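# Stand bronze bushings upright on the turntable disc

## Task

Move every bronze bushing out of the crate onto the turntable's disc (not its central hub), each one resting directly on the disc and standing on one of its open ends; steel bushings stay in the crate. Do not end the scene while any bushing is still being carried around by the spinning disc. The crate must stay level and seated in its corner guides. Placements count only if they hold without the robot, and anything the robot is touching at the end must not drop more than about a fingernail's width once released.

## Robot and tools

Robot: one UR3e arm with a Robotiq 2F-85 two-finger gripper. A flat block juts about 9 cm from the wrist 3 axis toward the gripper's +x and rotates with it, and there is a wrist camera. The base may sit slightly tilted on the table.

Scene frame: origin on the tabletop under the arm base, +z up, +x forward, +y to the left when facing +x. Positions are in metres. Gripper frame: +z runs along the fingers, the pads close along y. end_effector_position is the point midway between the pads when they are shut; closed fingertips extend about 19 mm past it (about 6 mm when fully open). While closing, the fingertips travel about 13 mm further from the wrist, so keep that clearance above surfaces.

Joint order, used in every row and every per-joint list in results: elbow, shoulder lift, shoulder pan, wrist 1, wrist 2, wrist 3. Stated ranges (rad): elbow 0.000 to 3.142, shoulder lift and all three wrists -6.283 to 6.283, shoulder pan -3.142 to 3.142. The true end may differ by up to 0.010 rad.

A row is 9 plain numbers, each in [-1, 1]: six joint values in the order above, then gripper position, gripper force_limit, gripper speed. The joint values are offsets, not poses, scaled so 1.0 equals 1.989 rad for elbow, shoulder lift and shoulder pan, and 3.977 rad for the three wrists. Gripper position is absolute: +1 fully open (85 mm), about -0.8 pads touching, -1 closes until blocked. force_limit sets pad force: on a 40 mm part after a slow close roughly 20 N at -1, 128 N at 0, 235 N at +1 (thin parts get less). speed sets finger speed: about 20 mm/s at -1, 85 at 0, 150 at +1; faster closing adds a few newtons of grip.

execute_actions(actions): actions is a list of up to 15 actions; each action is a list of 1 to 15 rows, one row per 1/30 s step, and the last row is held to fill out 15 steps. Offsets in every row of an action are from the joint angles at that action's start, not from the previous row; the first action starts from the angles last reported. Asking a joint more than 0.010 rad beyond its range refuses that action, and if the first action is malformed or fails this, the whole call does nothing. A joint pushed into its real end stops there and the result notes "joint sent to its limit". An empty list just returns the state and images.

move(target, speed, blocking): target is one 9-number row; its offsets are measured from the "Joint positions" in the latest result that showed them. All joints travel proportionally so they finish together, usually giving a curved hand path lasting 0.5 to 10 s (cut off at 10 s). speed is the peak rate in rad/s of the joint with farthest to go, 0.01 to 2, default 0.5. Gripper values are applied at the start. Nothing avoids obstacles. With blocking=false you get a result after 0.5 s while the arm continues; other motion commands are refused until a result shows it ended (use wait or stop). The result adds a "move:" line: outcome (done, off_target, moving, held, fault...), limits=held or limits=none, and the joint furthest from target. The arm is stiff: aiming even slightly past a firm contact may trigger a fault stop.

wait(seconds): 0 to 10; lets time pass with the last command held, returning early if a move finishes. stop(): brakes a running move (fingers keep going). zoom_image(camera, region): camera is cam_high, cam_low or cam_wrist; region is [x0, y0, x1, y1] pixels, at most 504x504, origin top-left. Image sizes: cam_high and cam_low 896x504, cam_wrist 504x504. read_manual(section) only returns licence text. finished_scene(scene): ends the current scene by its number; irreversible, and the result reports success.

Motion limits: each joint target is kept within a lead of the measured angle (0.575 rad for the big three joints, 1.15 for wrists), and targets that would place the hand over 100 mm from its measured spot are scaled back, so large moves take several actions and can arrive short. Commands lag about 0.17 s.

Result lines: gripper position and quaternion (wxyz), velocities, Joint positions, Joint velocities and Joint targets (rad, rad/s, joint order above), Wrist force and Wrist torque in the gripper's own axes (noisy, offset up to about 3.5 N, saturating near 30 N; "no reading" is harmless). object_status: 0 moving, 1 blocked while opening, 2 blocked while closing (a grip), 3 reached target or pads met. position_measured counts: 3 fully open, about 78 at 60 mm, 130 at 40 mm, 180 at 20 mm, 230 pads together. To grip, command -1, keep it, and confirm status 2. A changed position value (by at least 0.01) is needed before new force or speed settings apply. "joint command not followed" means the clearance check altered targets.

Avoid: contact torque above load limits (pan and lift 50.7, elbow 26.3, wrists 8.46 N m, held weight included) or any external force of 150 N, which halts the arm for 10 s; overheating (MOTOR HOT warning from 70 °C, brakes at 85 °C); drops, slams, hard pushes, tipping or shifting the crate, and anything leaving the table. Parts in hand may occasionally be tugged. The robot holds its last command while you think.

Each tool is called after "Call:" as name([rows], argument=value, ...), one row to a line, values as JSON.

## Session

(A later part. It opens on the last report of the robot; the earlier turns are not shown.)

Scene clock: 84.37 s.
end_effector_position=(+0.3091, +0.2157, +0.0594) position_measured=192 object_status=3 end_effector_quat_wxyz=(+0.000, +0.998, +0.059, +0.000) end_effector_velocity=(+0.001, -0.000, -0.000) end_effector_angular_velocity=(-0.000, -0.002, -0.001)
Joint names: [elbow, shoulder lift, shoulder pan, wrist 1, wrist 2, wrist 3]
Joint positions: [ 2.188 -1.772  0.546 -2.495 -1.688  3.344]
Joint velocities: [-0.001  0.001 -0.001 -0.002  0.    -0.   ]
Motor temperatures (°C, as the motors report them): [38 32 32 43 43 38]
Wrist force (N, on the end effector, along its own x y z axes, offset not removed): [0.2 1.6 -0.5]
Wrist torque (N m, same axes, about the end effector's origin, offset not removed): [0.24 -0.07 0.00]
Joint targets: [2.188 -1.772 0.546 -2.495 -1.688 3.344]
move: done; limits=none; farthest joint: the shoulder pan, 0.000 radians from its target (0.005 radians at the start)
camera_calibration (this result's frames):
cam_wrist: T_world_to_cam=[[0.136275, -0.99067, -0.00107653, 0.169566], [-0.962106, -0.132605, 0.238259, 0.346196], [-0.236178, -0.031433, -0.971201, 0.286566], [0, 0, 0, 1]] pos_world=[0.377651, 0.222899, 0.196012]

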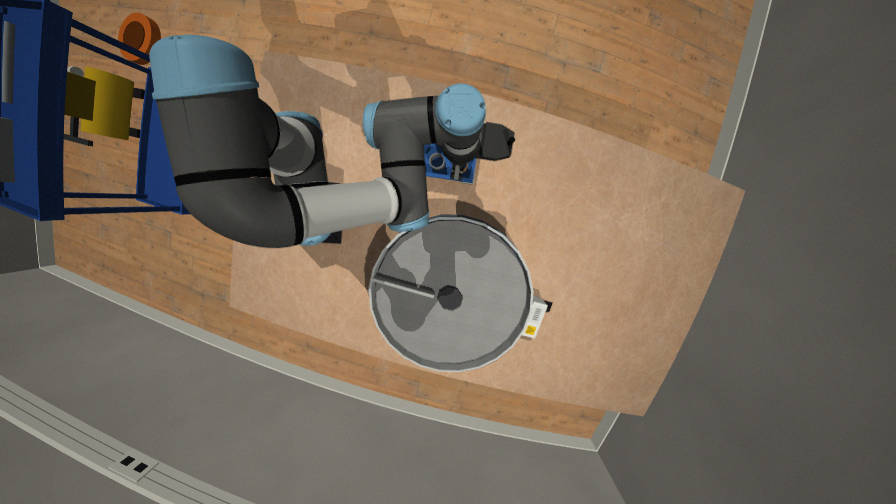

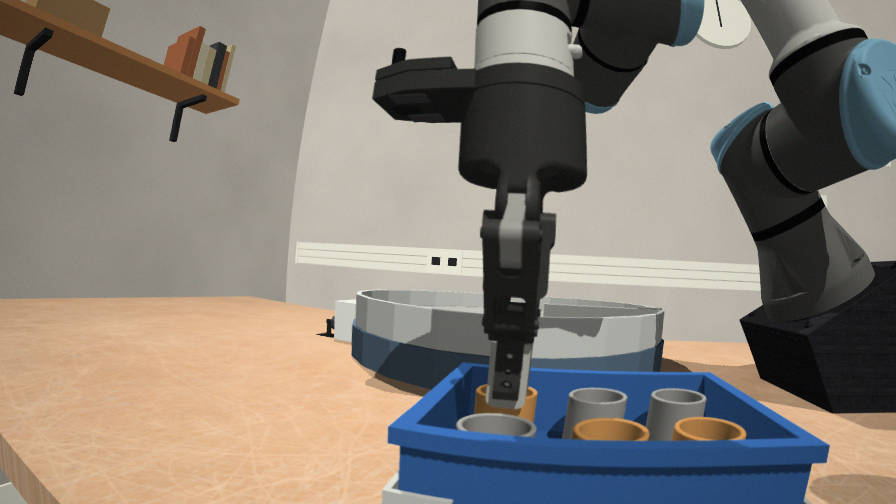

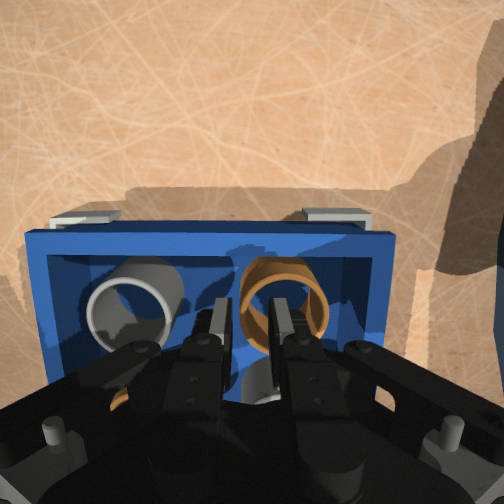

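Another 5 mm.

Call:
move(target=[0.004,0.009,-0.0013,-0.0065,0.0002,-0.0005,-0.5,-0.5,0], speed=0.015)

Scene clock: 87.80 s.
end_effector_position=(+0.3090, +0.2156, +0.0546) position_measured=192 object_status=3 end_effector_quat_wxyz=(+0.001, +0.998, +0.059, +0.000) end_effector_velocity=(-0.000, +0.000, -0.000) end_effector_angular_velocity=(+0.000, +0.000, +0.001)
Joint names: [elbow, shoulder lift, shoulder pan, wrist 1, wrist 2, wrist 3]
Joint positions: [ 2.196 -1.754  0.543 -2.52  -1.687  3.342]
Joint velocities: [ 0.001  0.002  0.    -0.002  0.    -0.   ]
Motor temperatures (°C, as the motors report them): [38 32 32 43 43 38]
Wrist force (N, on the end effector, along its own x y z axes, offset not removed): [0.9 1.6 0.8]
Wrist torque (N m, same axes, about the end effector's origin, offset not removed): [0.27 -0.18 0.02]
Joint targets: [2.196 -1.754 0.543 -2.521 -1.687 3.342]
move: done; limits=none; farthest joint: the shoulder pan, 0.000 radians from its target (0.002 radians at the start)
camera_calibration (this result's frames):
cam_wrist: T_world_to_cam=[[0.136025, -0.990705, -0.000578496, 0.169473], [-0.962115, -0.132238, 0.238429, 0.347208], [-0.236289, -0.0318756, -0.97116, 0.282045], [0, 0, 0, 1]] pos_world=[0.377646, 0.222802, 0.191224]

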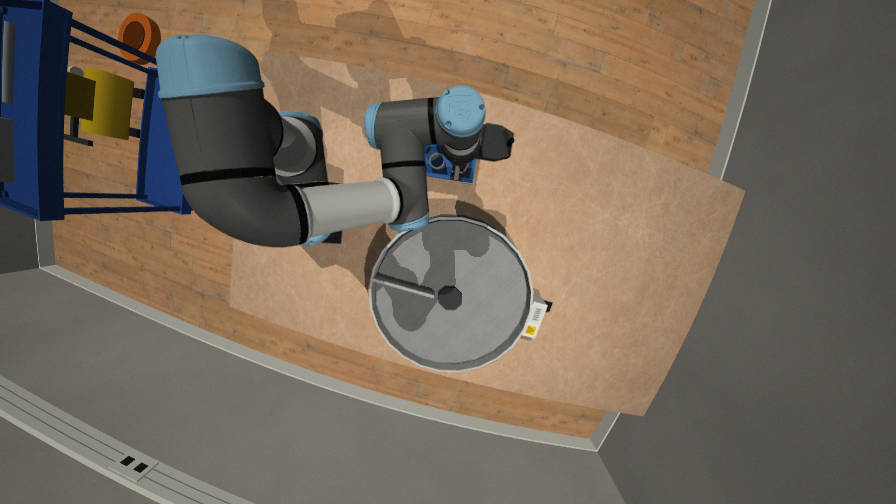

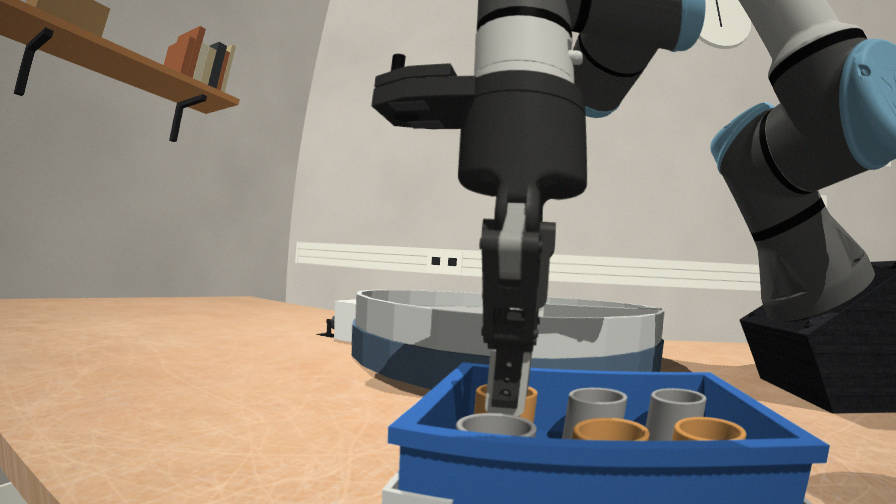

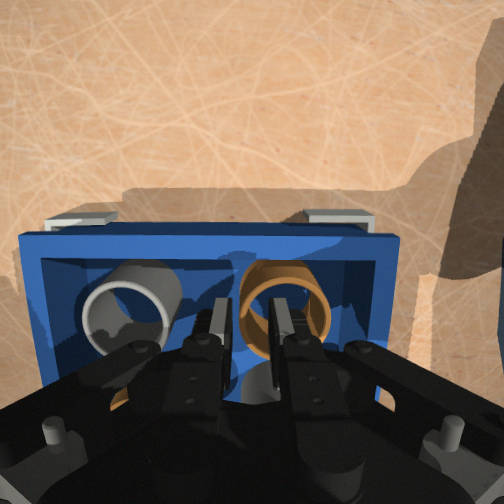

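Free so far. 1 cm more.

Call:
move(target=[0.0075,0.0185,-0.0025,-0.013,0.0004,-0.001,-0.5,-0.5,0], speed=0.025)

Scene clock: 98.73 s.
end_effector_position=(+0.3089, +0.2153, +0.0451) position_measured=192 object_status=3 end_effector_quat_wxyz=(+0.001, +0.998, +0.059, +0.000) end_effector_velocity=(+0.001, +0.000, -0.000) end_effector_angular_velocity=(+0.000, -0.002, -0.000)
Joint names: [elbow, shoulder lift, shoulder pan, wrist 1, wrist 2, wrist 3]
Joint positions: [ 2.211 -1.717  0.538 -2.572 -1.686  3.338]
Joint velocities: [-0.001  0.002 -0.    -0.003 -0.    -0.   ]
Motor temperatures (°C, as the motors report them): [38 32 32 43 43 38]
Wrist force (N, on the end effector, along its own x y z axes, offset not removed): [0.5 2.1 -0.1]
Wrist torque (N m, same axes, about the end effector's origin, offset not removed): [0.30 -0.09 0.01]
Joint targets: [2.211 -1.717 0.538 -2.572 -1.686 3.338]
move: done; limits=none; farthest joint: the shoulder pan, 0.000 radians from its target (0.005 radians at the start)
camera_calibration (this result's frames):
cam_wrist: T_world_to_cam=[[0.135691, -0.990751, 0.000320756, 0.169257], [-0.962107, -0.131691, 0.238763, 0.349152], [-0.236513, -0.0327067, -0.971078, 0.272988], [0, 0, 0, 1]] pos_world=[0.37752, 0.2226, 0.181674]

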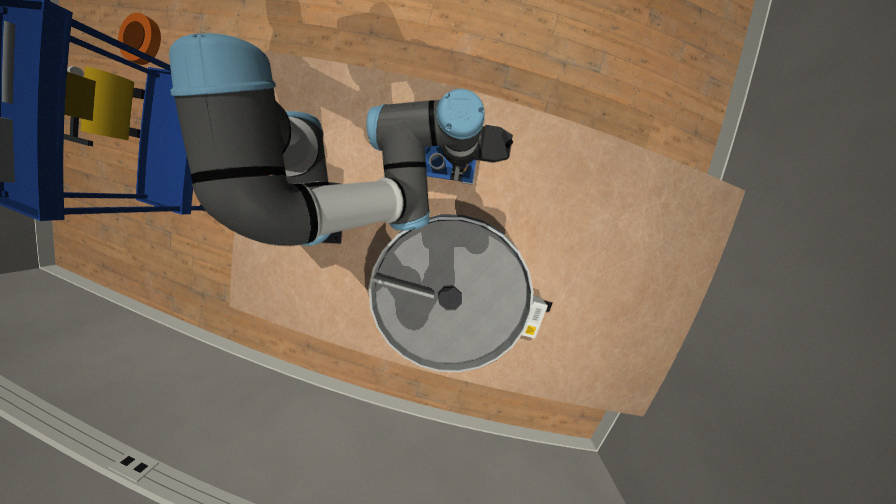

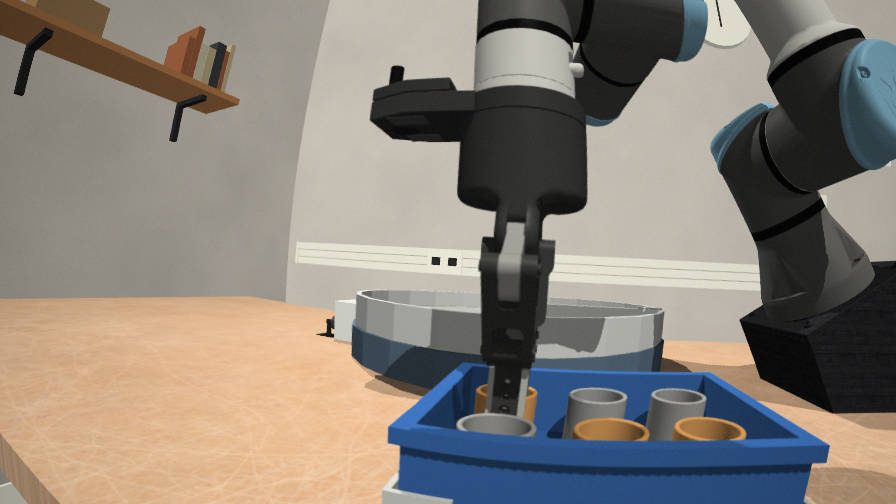

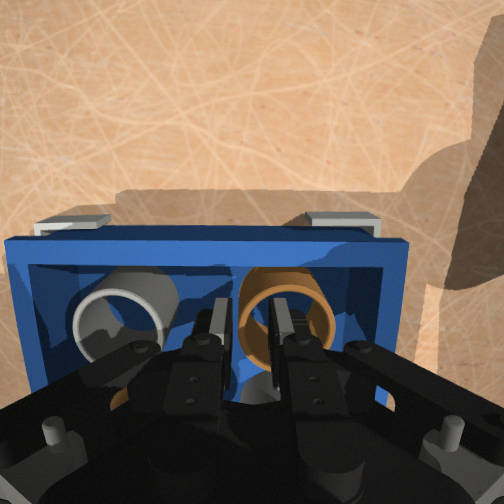

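Call:
execute_actions([
  [[0,0,0,0,0,0,-1,-0.6,-0.5]],
  [[0,0,0,0,0,0,-1,-0.6,-0.5]],
])

Call:
move(target=[-0.020,-0.045,0.0065,0.0325,-0.001,0.0025,-1,-0.6,-0.5], speed=0.15)

Scene clock: 104.83 s.
end_effector_position=(+0.3089, +0.2153, +0.0450) position_measured=216 object_status=2 end_effector_quat_wxyz=(+0.001, +0.998, +0.059, +0.000) end_effector_velocity=(+0.000, +0.000, +0.000) end_effector_angular_velocity=(+0.001, -0.001, +0.000)
Joint names: [elbow, shoulder lift, shoulder pan, wrist 1, wrist 2, wrist 3]
Joint positions: [ 2.211 -1.717  0.538 -2.572 -1.686  3.338]
Joint velocities: [-0.001 -0.     0.001  0.     0.     0.   ]
Motor temperatures (°C, as the motors report them): [38 32 32 43 43 38]
Wrist force (N, on the end effector, along its own x y z axes, offset not removed): [1.6 0.8 -0.8]
Wrist torque (N m, same axes, about the end effector's origin, offset not removed): [0.15 -0.19 0.05]
Joint targets: [2.211 -1.717 0.538 -2.572 -1.686 3.338]
camera_calibration (this result's frames):
cam_wrist: T_world_to_cam=[[0.135704, -0.990749, 0.000328729, 0.169247], [-0.962074, -0.131697, 0.238892, 0.349109], [-0.236638, -0.0327349, -0.971046, 0.272987], [0, 0, 0, 1]] pos_world=[0.3775, 0.222595, 0.181628]

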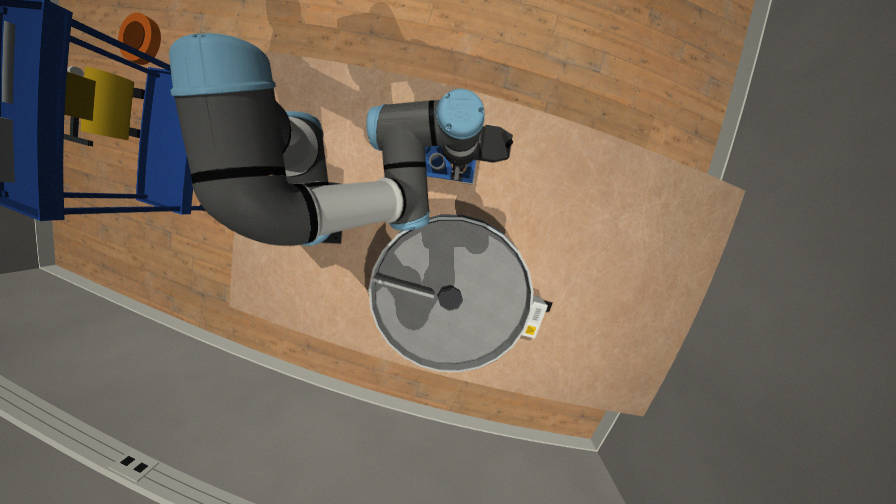

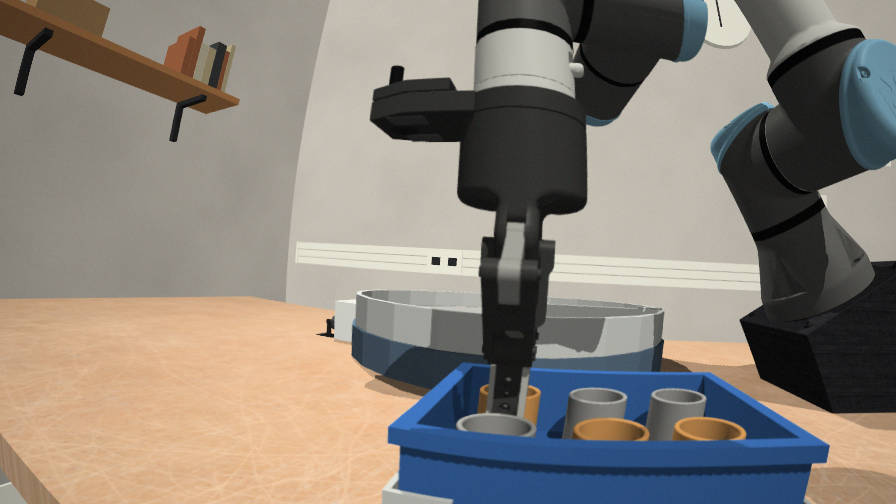

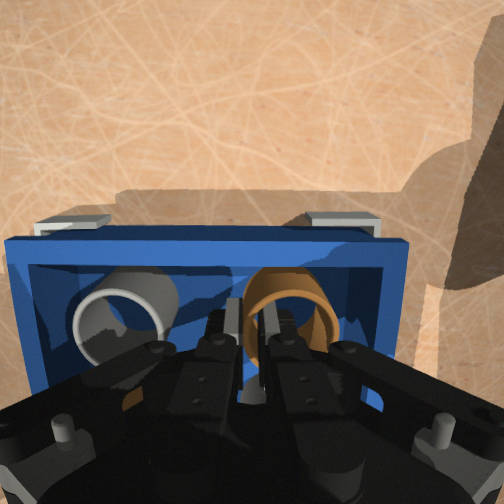

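Scene clock: 106.17 s.
end_effector_position=(+0.3090, +0.2160, +0.0691) position_measured=216 object_status=2 end_effector_quat_wxyz=(-0.000, +0.998, +0.060, +0.001) end_effector_velocity=(-0.000, +0.000, +0.001) end_effector_angular_velocity=(+0.000, +0.000, +0.001)
Joint names: [elbow, shoulder lift, shoulder pan, wrist 1, wrist 2, wrist 3]
Joint positions: [ 2.171 -1.807  0.551 -2.443 -1.69   3.348]
Joint velocities: [-0.001 -0.001  0.001  0.003 -0.     0.   ]
Motor temperatures (°C, as the motors report them): [38 32 32 43 43 38]
Wrist force (N, on the end effector, along its own x y z axes, offset not removed): [0.1 1.7 1.2]
Wrist torque (N m, same axes, about the end effector's origin, offset not removed): [0.23 -0.05 0.01]
Joint targets: [2.171 -1.807 0.551 -2.443 -1.690 3.348]
move: done; limits=none; farthest joint: the shoulder pan, 0.000 radians from its target (0.013 radians at the start)
camera_calibration (this result's frames):
cam_wrist: T_world_to_cam=[[0.136967, -0.990573, -0.00217429, 0.169714], [-0.962029, -0.133542, 0.238047, 0.344002], [-0.236093, -0.0305128, -0.971251, 0.29575], [0, 0, 0, 1]] pos_world=[0.37752, 0.223077, 0.205728]

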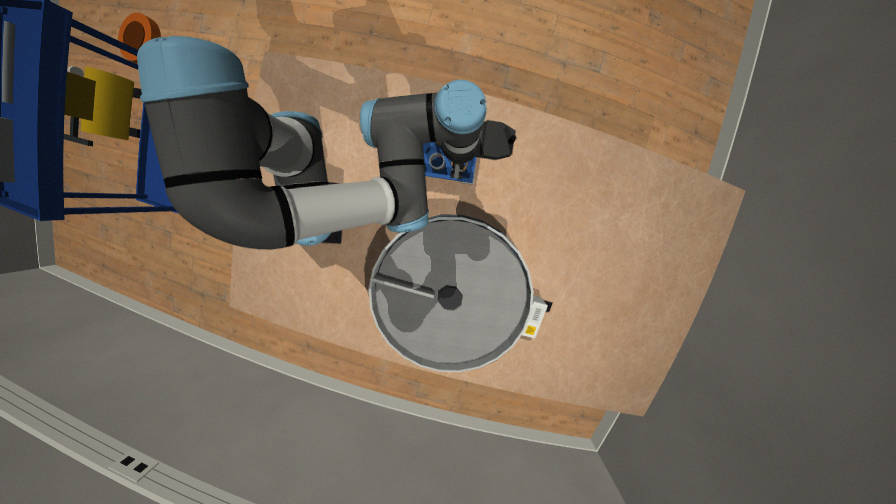

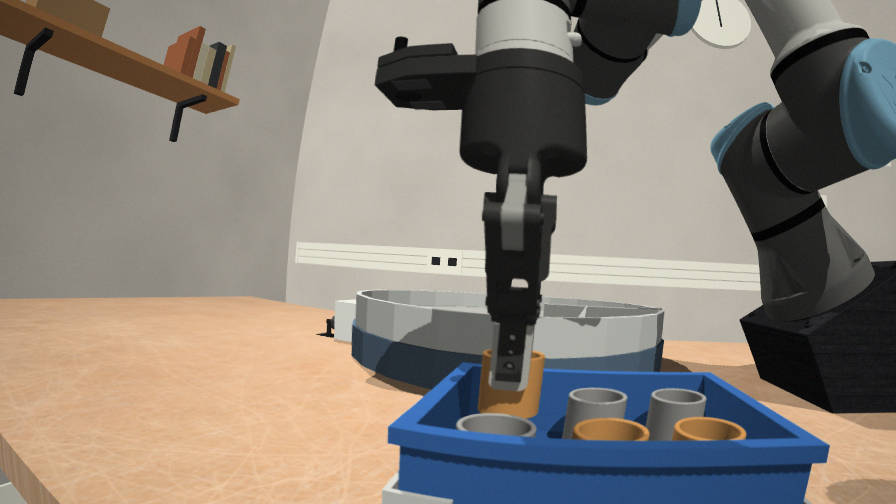

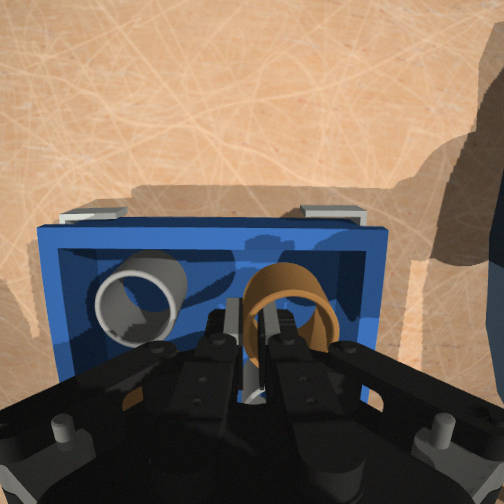

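Call:
execute_actions(actions=[])

Scene clock: 131.77 s.
end_effector_position=(+0.3089, +0.2160, +0.0691) position_measured=216 object_status=2 end_effector_quat_wxyz=(-0.000, +0.998, +0.060, +0.001) end_effector_velocity=(-0.000, -0.000, -0.000) end_effector_angular_velocity=(-0.001, +0.001, -0.001)
Joint names: [elbow, shoulder lift, shoulder pan, wrist 1, wrist 2, wrist 3]
Joint positions: [ 2.171 -1.807  0.551 -2.443 -1.69   3.348]
Joint velocities: [ 0.001 -0.    -0.001 -0.    -0.     0.   ]
Motor temperatures (°C, as the motors report them): [38 32 32 43 43 38]
Wrist force (N, on the end effector, along its own x y z axes, offset not removed): [0.5 2.0 1.0]
Wrist torque (N m, same axes, about the end effector's origin, offset not removed): [0.30 -0.10 -0.01]
Joint targets: [2.171 -1.807 0.551 -2.443 -1.690 3.348]
camera_calibration (this result's frames):
cam_wrist: T_world_to_cam=[[0.13697, -0.990573, -0.00218092, 0.169715], [-0.96203, -0.133547, 0.238041, 0.34399], [-0.236088, -0.0305063, -0.971253, 0.295798], [0, 0, 0, 1]] pos_world=[0.377517, 0.223077, 0.205781]

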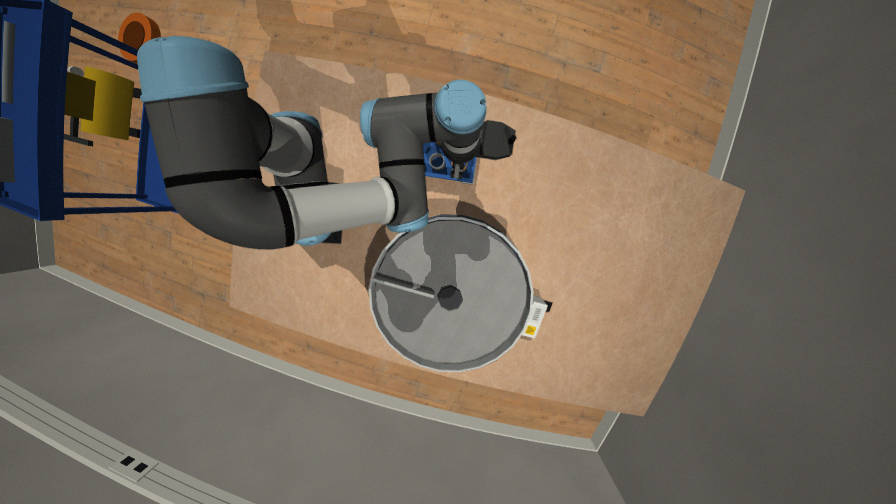

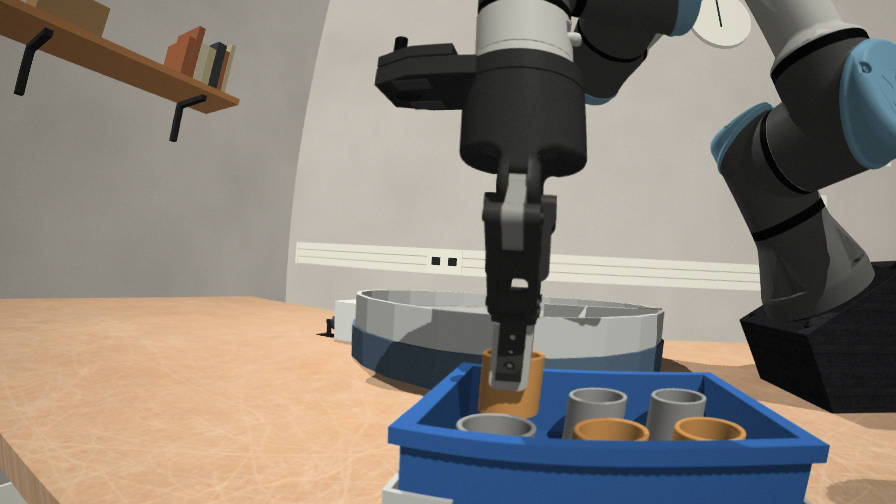

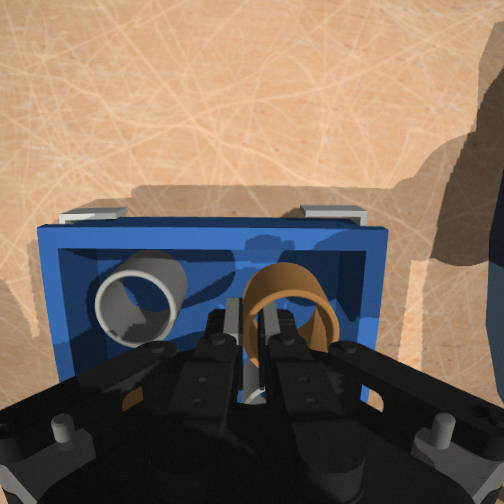

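Call:
move(target=[-0.1267,-0.181,-0.034,0.153,0.008,0.015,-1,-0.6,-0.5], speed=0.4)

Call:
move(target=[-0.130,0.0975,-0.515,0.054,0.118,-0.235,-1,-0.6,-0.5], speed=0.6)

Call:
move(target=[0.078,0.045,0.042,-0.069,-0.008,0.021,-1,-0.6,-0.5], speed=0.15)

Scene clock: 138.53 s.
end_effector_position=(+0.3058, +0.1900, +0.1796) position_measured=216 object_status=2 end_effector_quat_wxyz=(+0.001, +1.000, +0.000, -0.001) end_effector_velocity=(-0.000, -0.000, -0.000) end_effector_angular_velocity=(-0.001, +0.001, -0.001)
Joint names: [elbow, shoulder lift, shoulder pan, wrist 1, wrist 2, wrist 3]
Joint positions: [ 1.919 -2.167  0.484 -1.834 -1.658  3.407]
Joint velocities: [ 0.    -0.001 -0.001  0.002 -0.     0.   ]
Motor temperatures (°C, as the motors report them): [38 32 32 43 43 38]
Wrist force (N, on the end effector, along its own x y z axes, offset not removed): [1.2 0.5 0.3]
Wrist torque (N m, same axes, about the end effector's origin, offset not removed): [0.03 -0.24 0.01]
Joint targets: [1.919 -2.167 0.484 -1.834 -1.658 3.407]
move: done; limits=none; farthest joint: the shoulder pan, 0.000 radians from its target (0.068 radians at the start)
camera_calibration (this result's frames):
cam_wrist: T_world_to_cam=[[0.0187212, -0.999825, -0.000432985, 0.182223], [-0.970526, -0.0182767, 0.240301, 0.29143], [-0.240267, -0.00407851, -0.970698, 0.397741], [0, 0, 0, 1]] pos_world=[0.374993, 0.18914, 0.316134]

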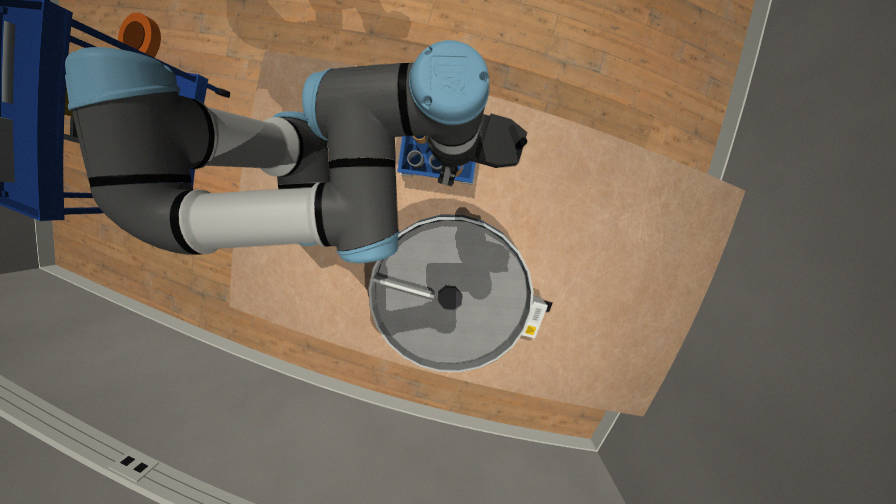

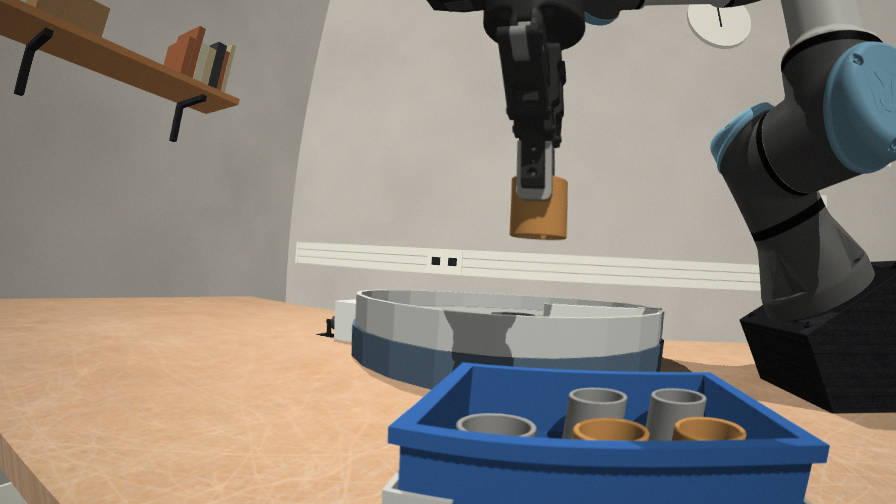

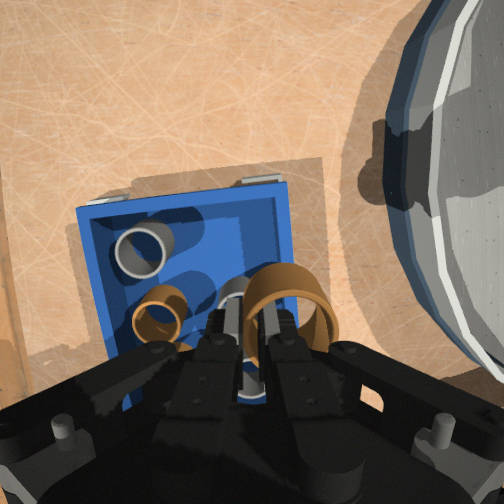

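Scene clock: 140.93 s.
end_effector_position=(+0.4304, -0.0051, +0.1497) position_measured=216 object_status=2 end_effector_quat_wxyz=(+0.000, +1.000, +0.002, +0.000) end_effector_velocity=(+0.000, -0.000, -0.000) end_effector_angular_velocity=(+0.001, -0.000, +0.001)
Joint names: [elbow, shoulder lift, shoulder pan, wrist 1, wrist 2, wrist 3]
Joint positions: [ 1.66  -1.973 -0.54  -1.62  -1.189  2.473]
Joint velocities: [-0.     0.    -0.001  0.     0.001 -0.002]
Motor temperatures (°C, as the motors report them): [38 32 32 43 43 38]
Wrist force (N, on the end effector, along its own x y z axes, offset not removed): [1.0 1.3 1.8]
Wrist torque (N m, same axes, about the end effector's origin, offset not removed): [0.18 -0.20 0.02]
Joint targets: [1.660 -1.973 -0.541 -1.619 -1.189 2.473]
move: done; limits=none; farthest joint: the wrist 3, 0.001 radians from its target (0.935 radians at the start)
camera_calibration (this result's frames):
cam_wrist: T_world_to_cam=[[0.0223205, -0.999749, -0.00175183, -0.0165126], [-0.970785, -0.0220925, 0.238931, 0.416328], [-0.23891, -0.00363242, -0.971035, 0.397322], [0, 0, 0, 1]] pos_world=[0.499458, -0.00586746, 0.286311]

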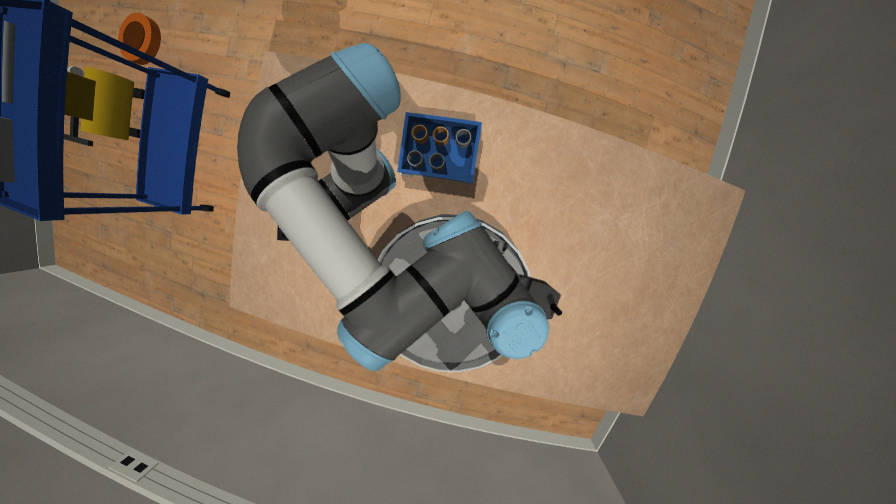

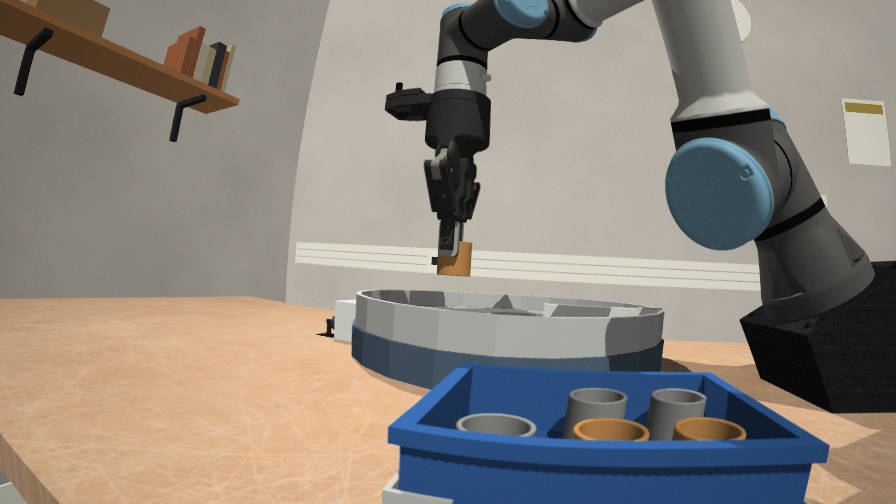

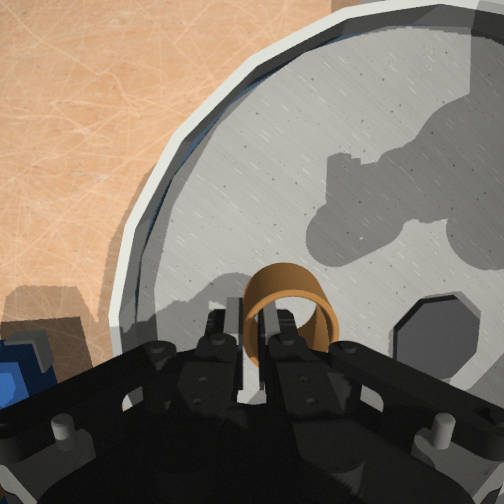

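Scene clock: 143.23 s.
end_effector_position=(+0.4316, -0.0068, +0.1017) position_measured=216 object_status=2 end_effector_quat_wxyz=(+0.001, +1.000, +0.002, -0.000) end_effector_velocity=(+0.000, +0.001, -0.000) end_effector_angular_velocity=(+0.001, -0.000, +0.001)
Joint names: [elbow, shoulder lift, shoulder pan, wrist 1, wrist 2, wrist 3]
Joint positions: [ 1.815 -1.883 -0.457 -1.894 -1.221  2.556]
Joint velocities: [ 0.001  0.001  0.002 -0.003  0.     0.001]
Motor temperatures (°C, as the motors report them): [38 32 32 43 43 38]
Wrist force (N, on the end effector, along its own x y z axes, offset not removed): [0.5 1.6 0.5]
Wrist torque (N m, same axes, about the end effector's origin, offset not removed): [0.22 -0.07 0.00]
Joint targets: [1.816 -1.883 -0.457 -1.894 -1.221 2.556]
move: done; limits=none; farthest joint: the wrist 1, 0.001 radians from its target (0.275 radians at the start)
camera_calibration (this result's frames):
cam_wrist: T_world_to_cam=[[0.0220087, -0.999757, -0.000834289, -0.0182836], [-0.97064, -0.0215677, 0.239568, 0.428798], [-0.239528, -0.00446278, -0.970879, 0.351269], [0, 0, 0, 1]] pos_world=[0.50075, -0.00746339, 0.238299]

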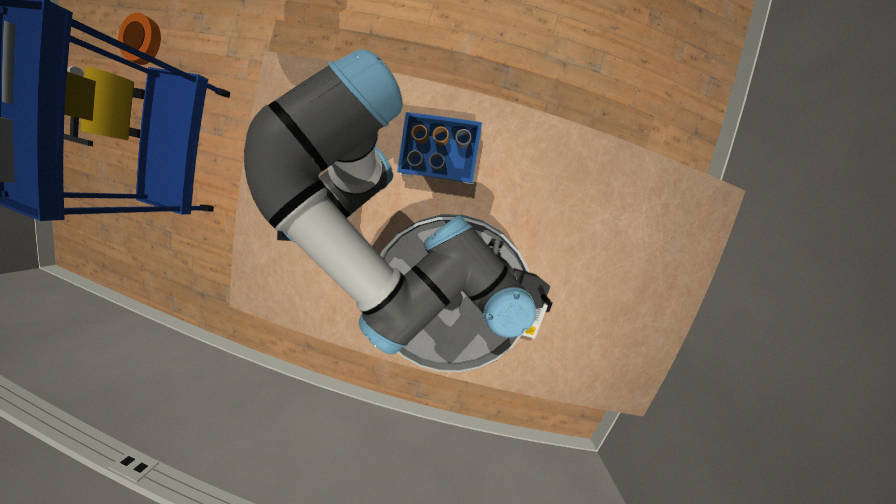

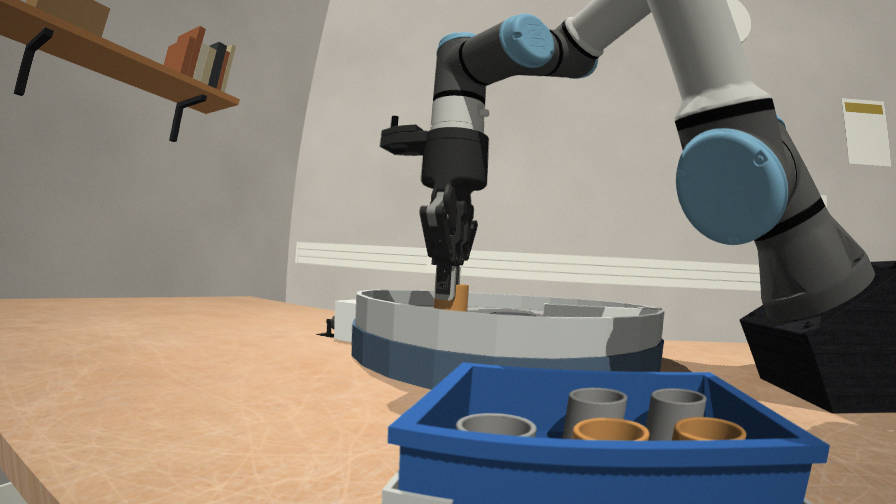

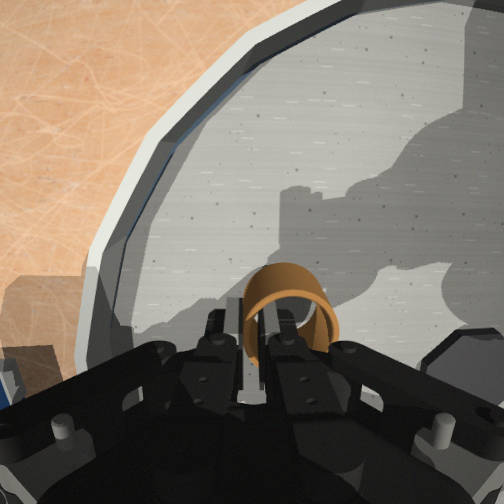

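Call:
move(target=[0.0141,0.0108,0.0073,-0.0131,-0.0014,0.0035,-1,-0.6,-0.5], speed=0.03)

Call:
zoom_image(camera="cam_low", region=[350,220,670,400])

Scene clock: 148.30 s.
end_effector_position=(+0.4310, -0.0066, +0.0919) position_measured=216 object_status=2 end_effector_quat_wxyz=(+0.000, +1.000, +0.002, -0.001) end_effector_velocity=(-0.001, +0.000, -0.001) end_effector_angular_velocity=(+0.001, +0.002, -0.000)
Joint names: [elbow, shoulder lift, shoulder pan, wrist 1, wrist 2, wrist 3]
Joint positions: [ 1.843 -1.862 -0.442 -1.946 -1.226  2.57 ]
Joint velocities: [ 0.002  0.001  0.001 -0.002 -0.001  0.001]
Motor temperatures (°C, as the motors report them): [38 32 32 43 43 38]
Wrist force (N, on the end effector, along its own x y z axes, offset not removed): [-7.2 -2.7 -30.0]
Wrist torque (N m, same axes, about the end effector's origin, offset not removed): [0.16 -0.14 0.09]
Joint targets: [1.843 -1.862 -0.442 -1.946 -1.226 2.570]
move: done; limits=none; farthest joint: the shoulder lift, 0.001 radians from its target (0.022 radians at the start)
camera_calibration (this result's frames):
cam_wrist: T_world_to_cam=[[0.0217247, -0.999762, -0.00177289, -0.017889], [-0.970297, -0.0215117, 0.24096, 0.43025], [-0.240941, -0.00351454, -0.970533, 0.342179], [0, 0, 0, 1]] pos_world=[0.500303, -0.00742677, 0.228391]

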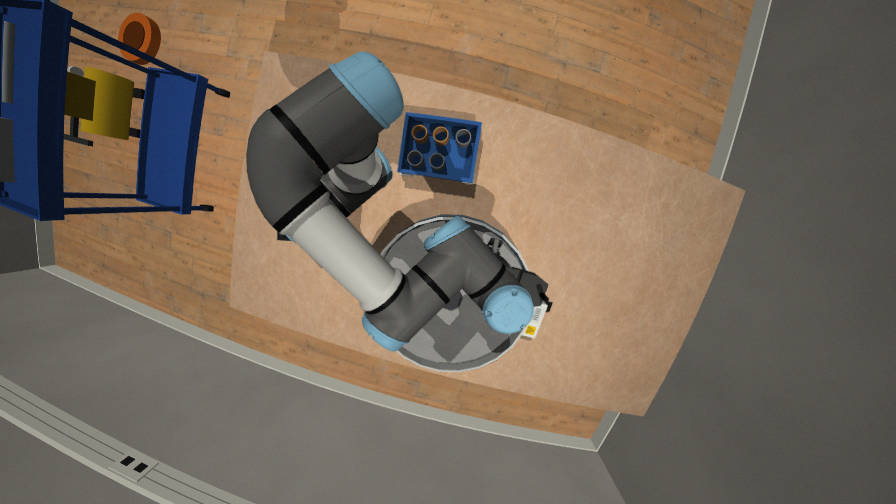

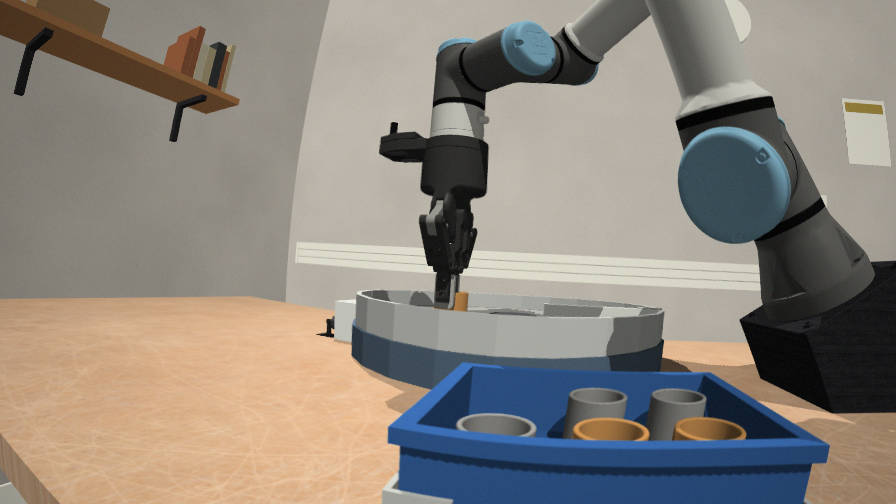

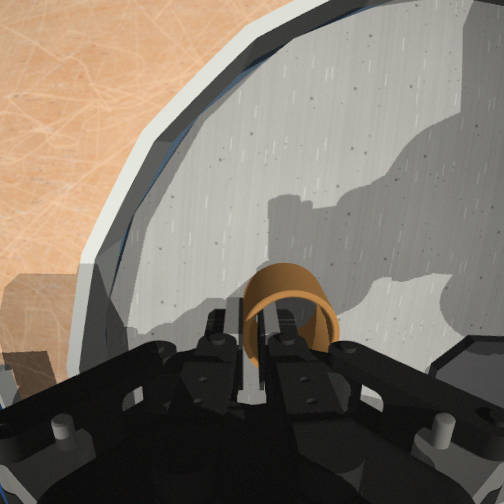

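Region (350, 220, 670, 400) of cam_low's 896x504 image, scaled by 1.575, with more detail than that image has; it fills the top 284 rows of this view, and the rest is white.

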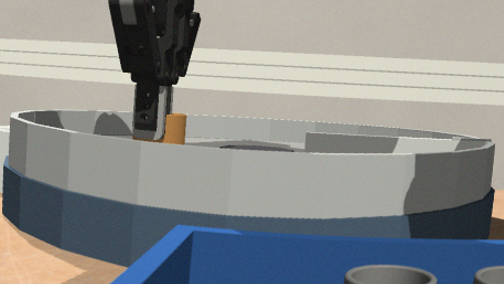

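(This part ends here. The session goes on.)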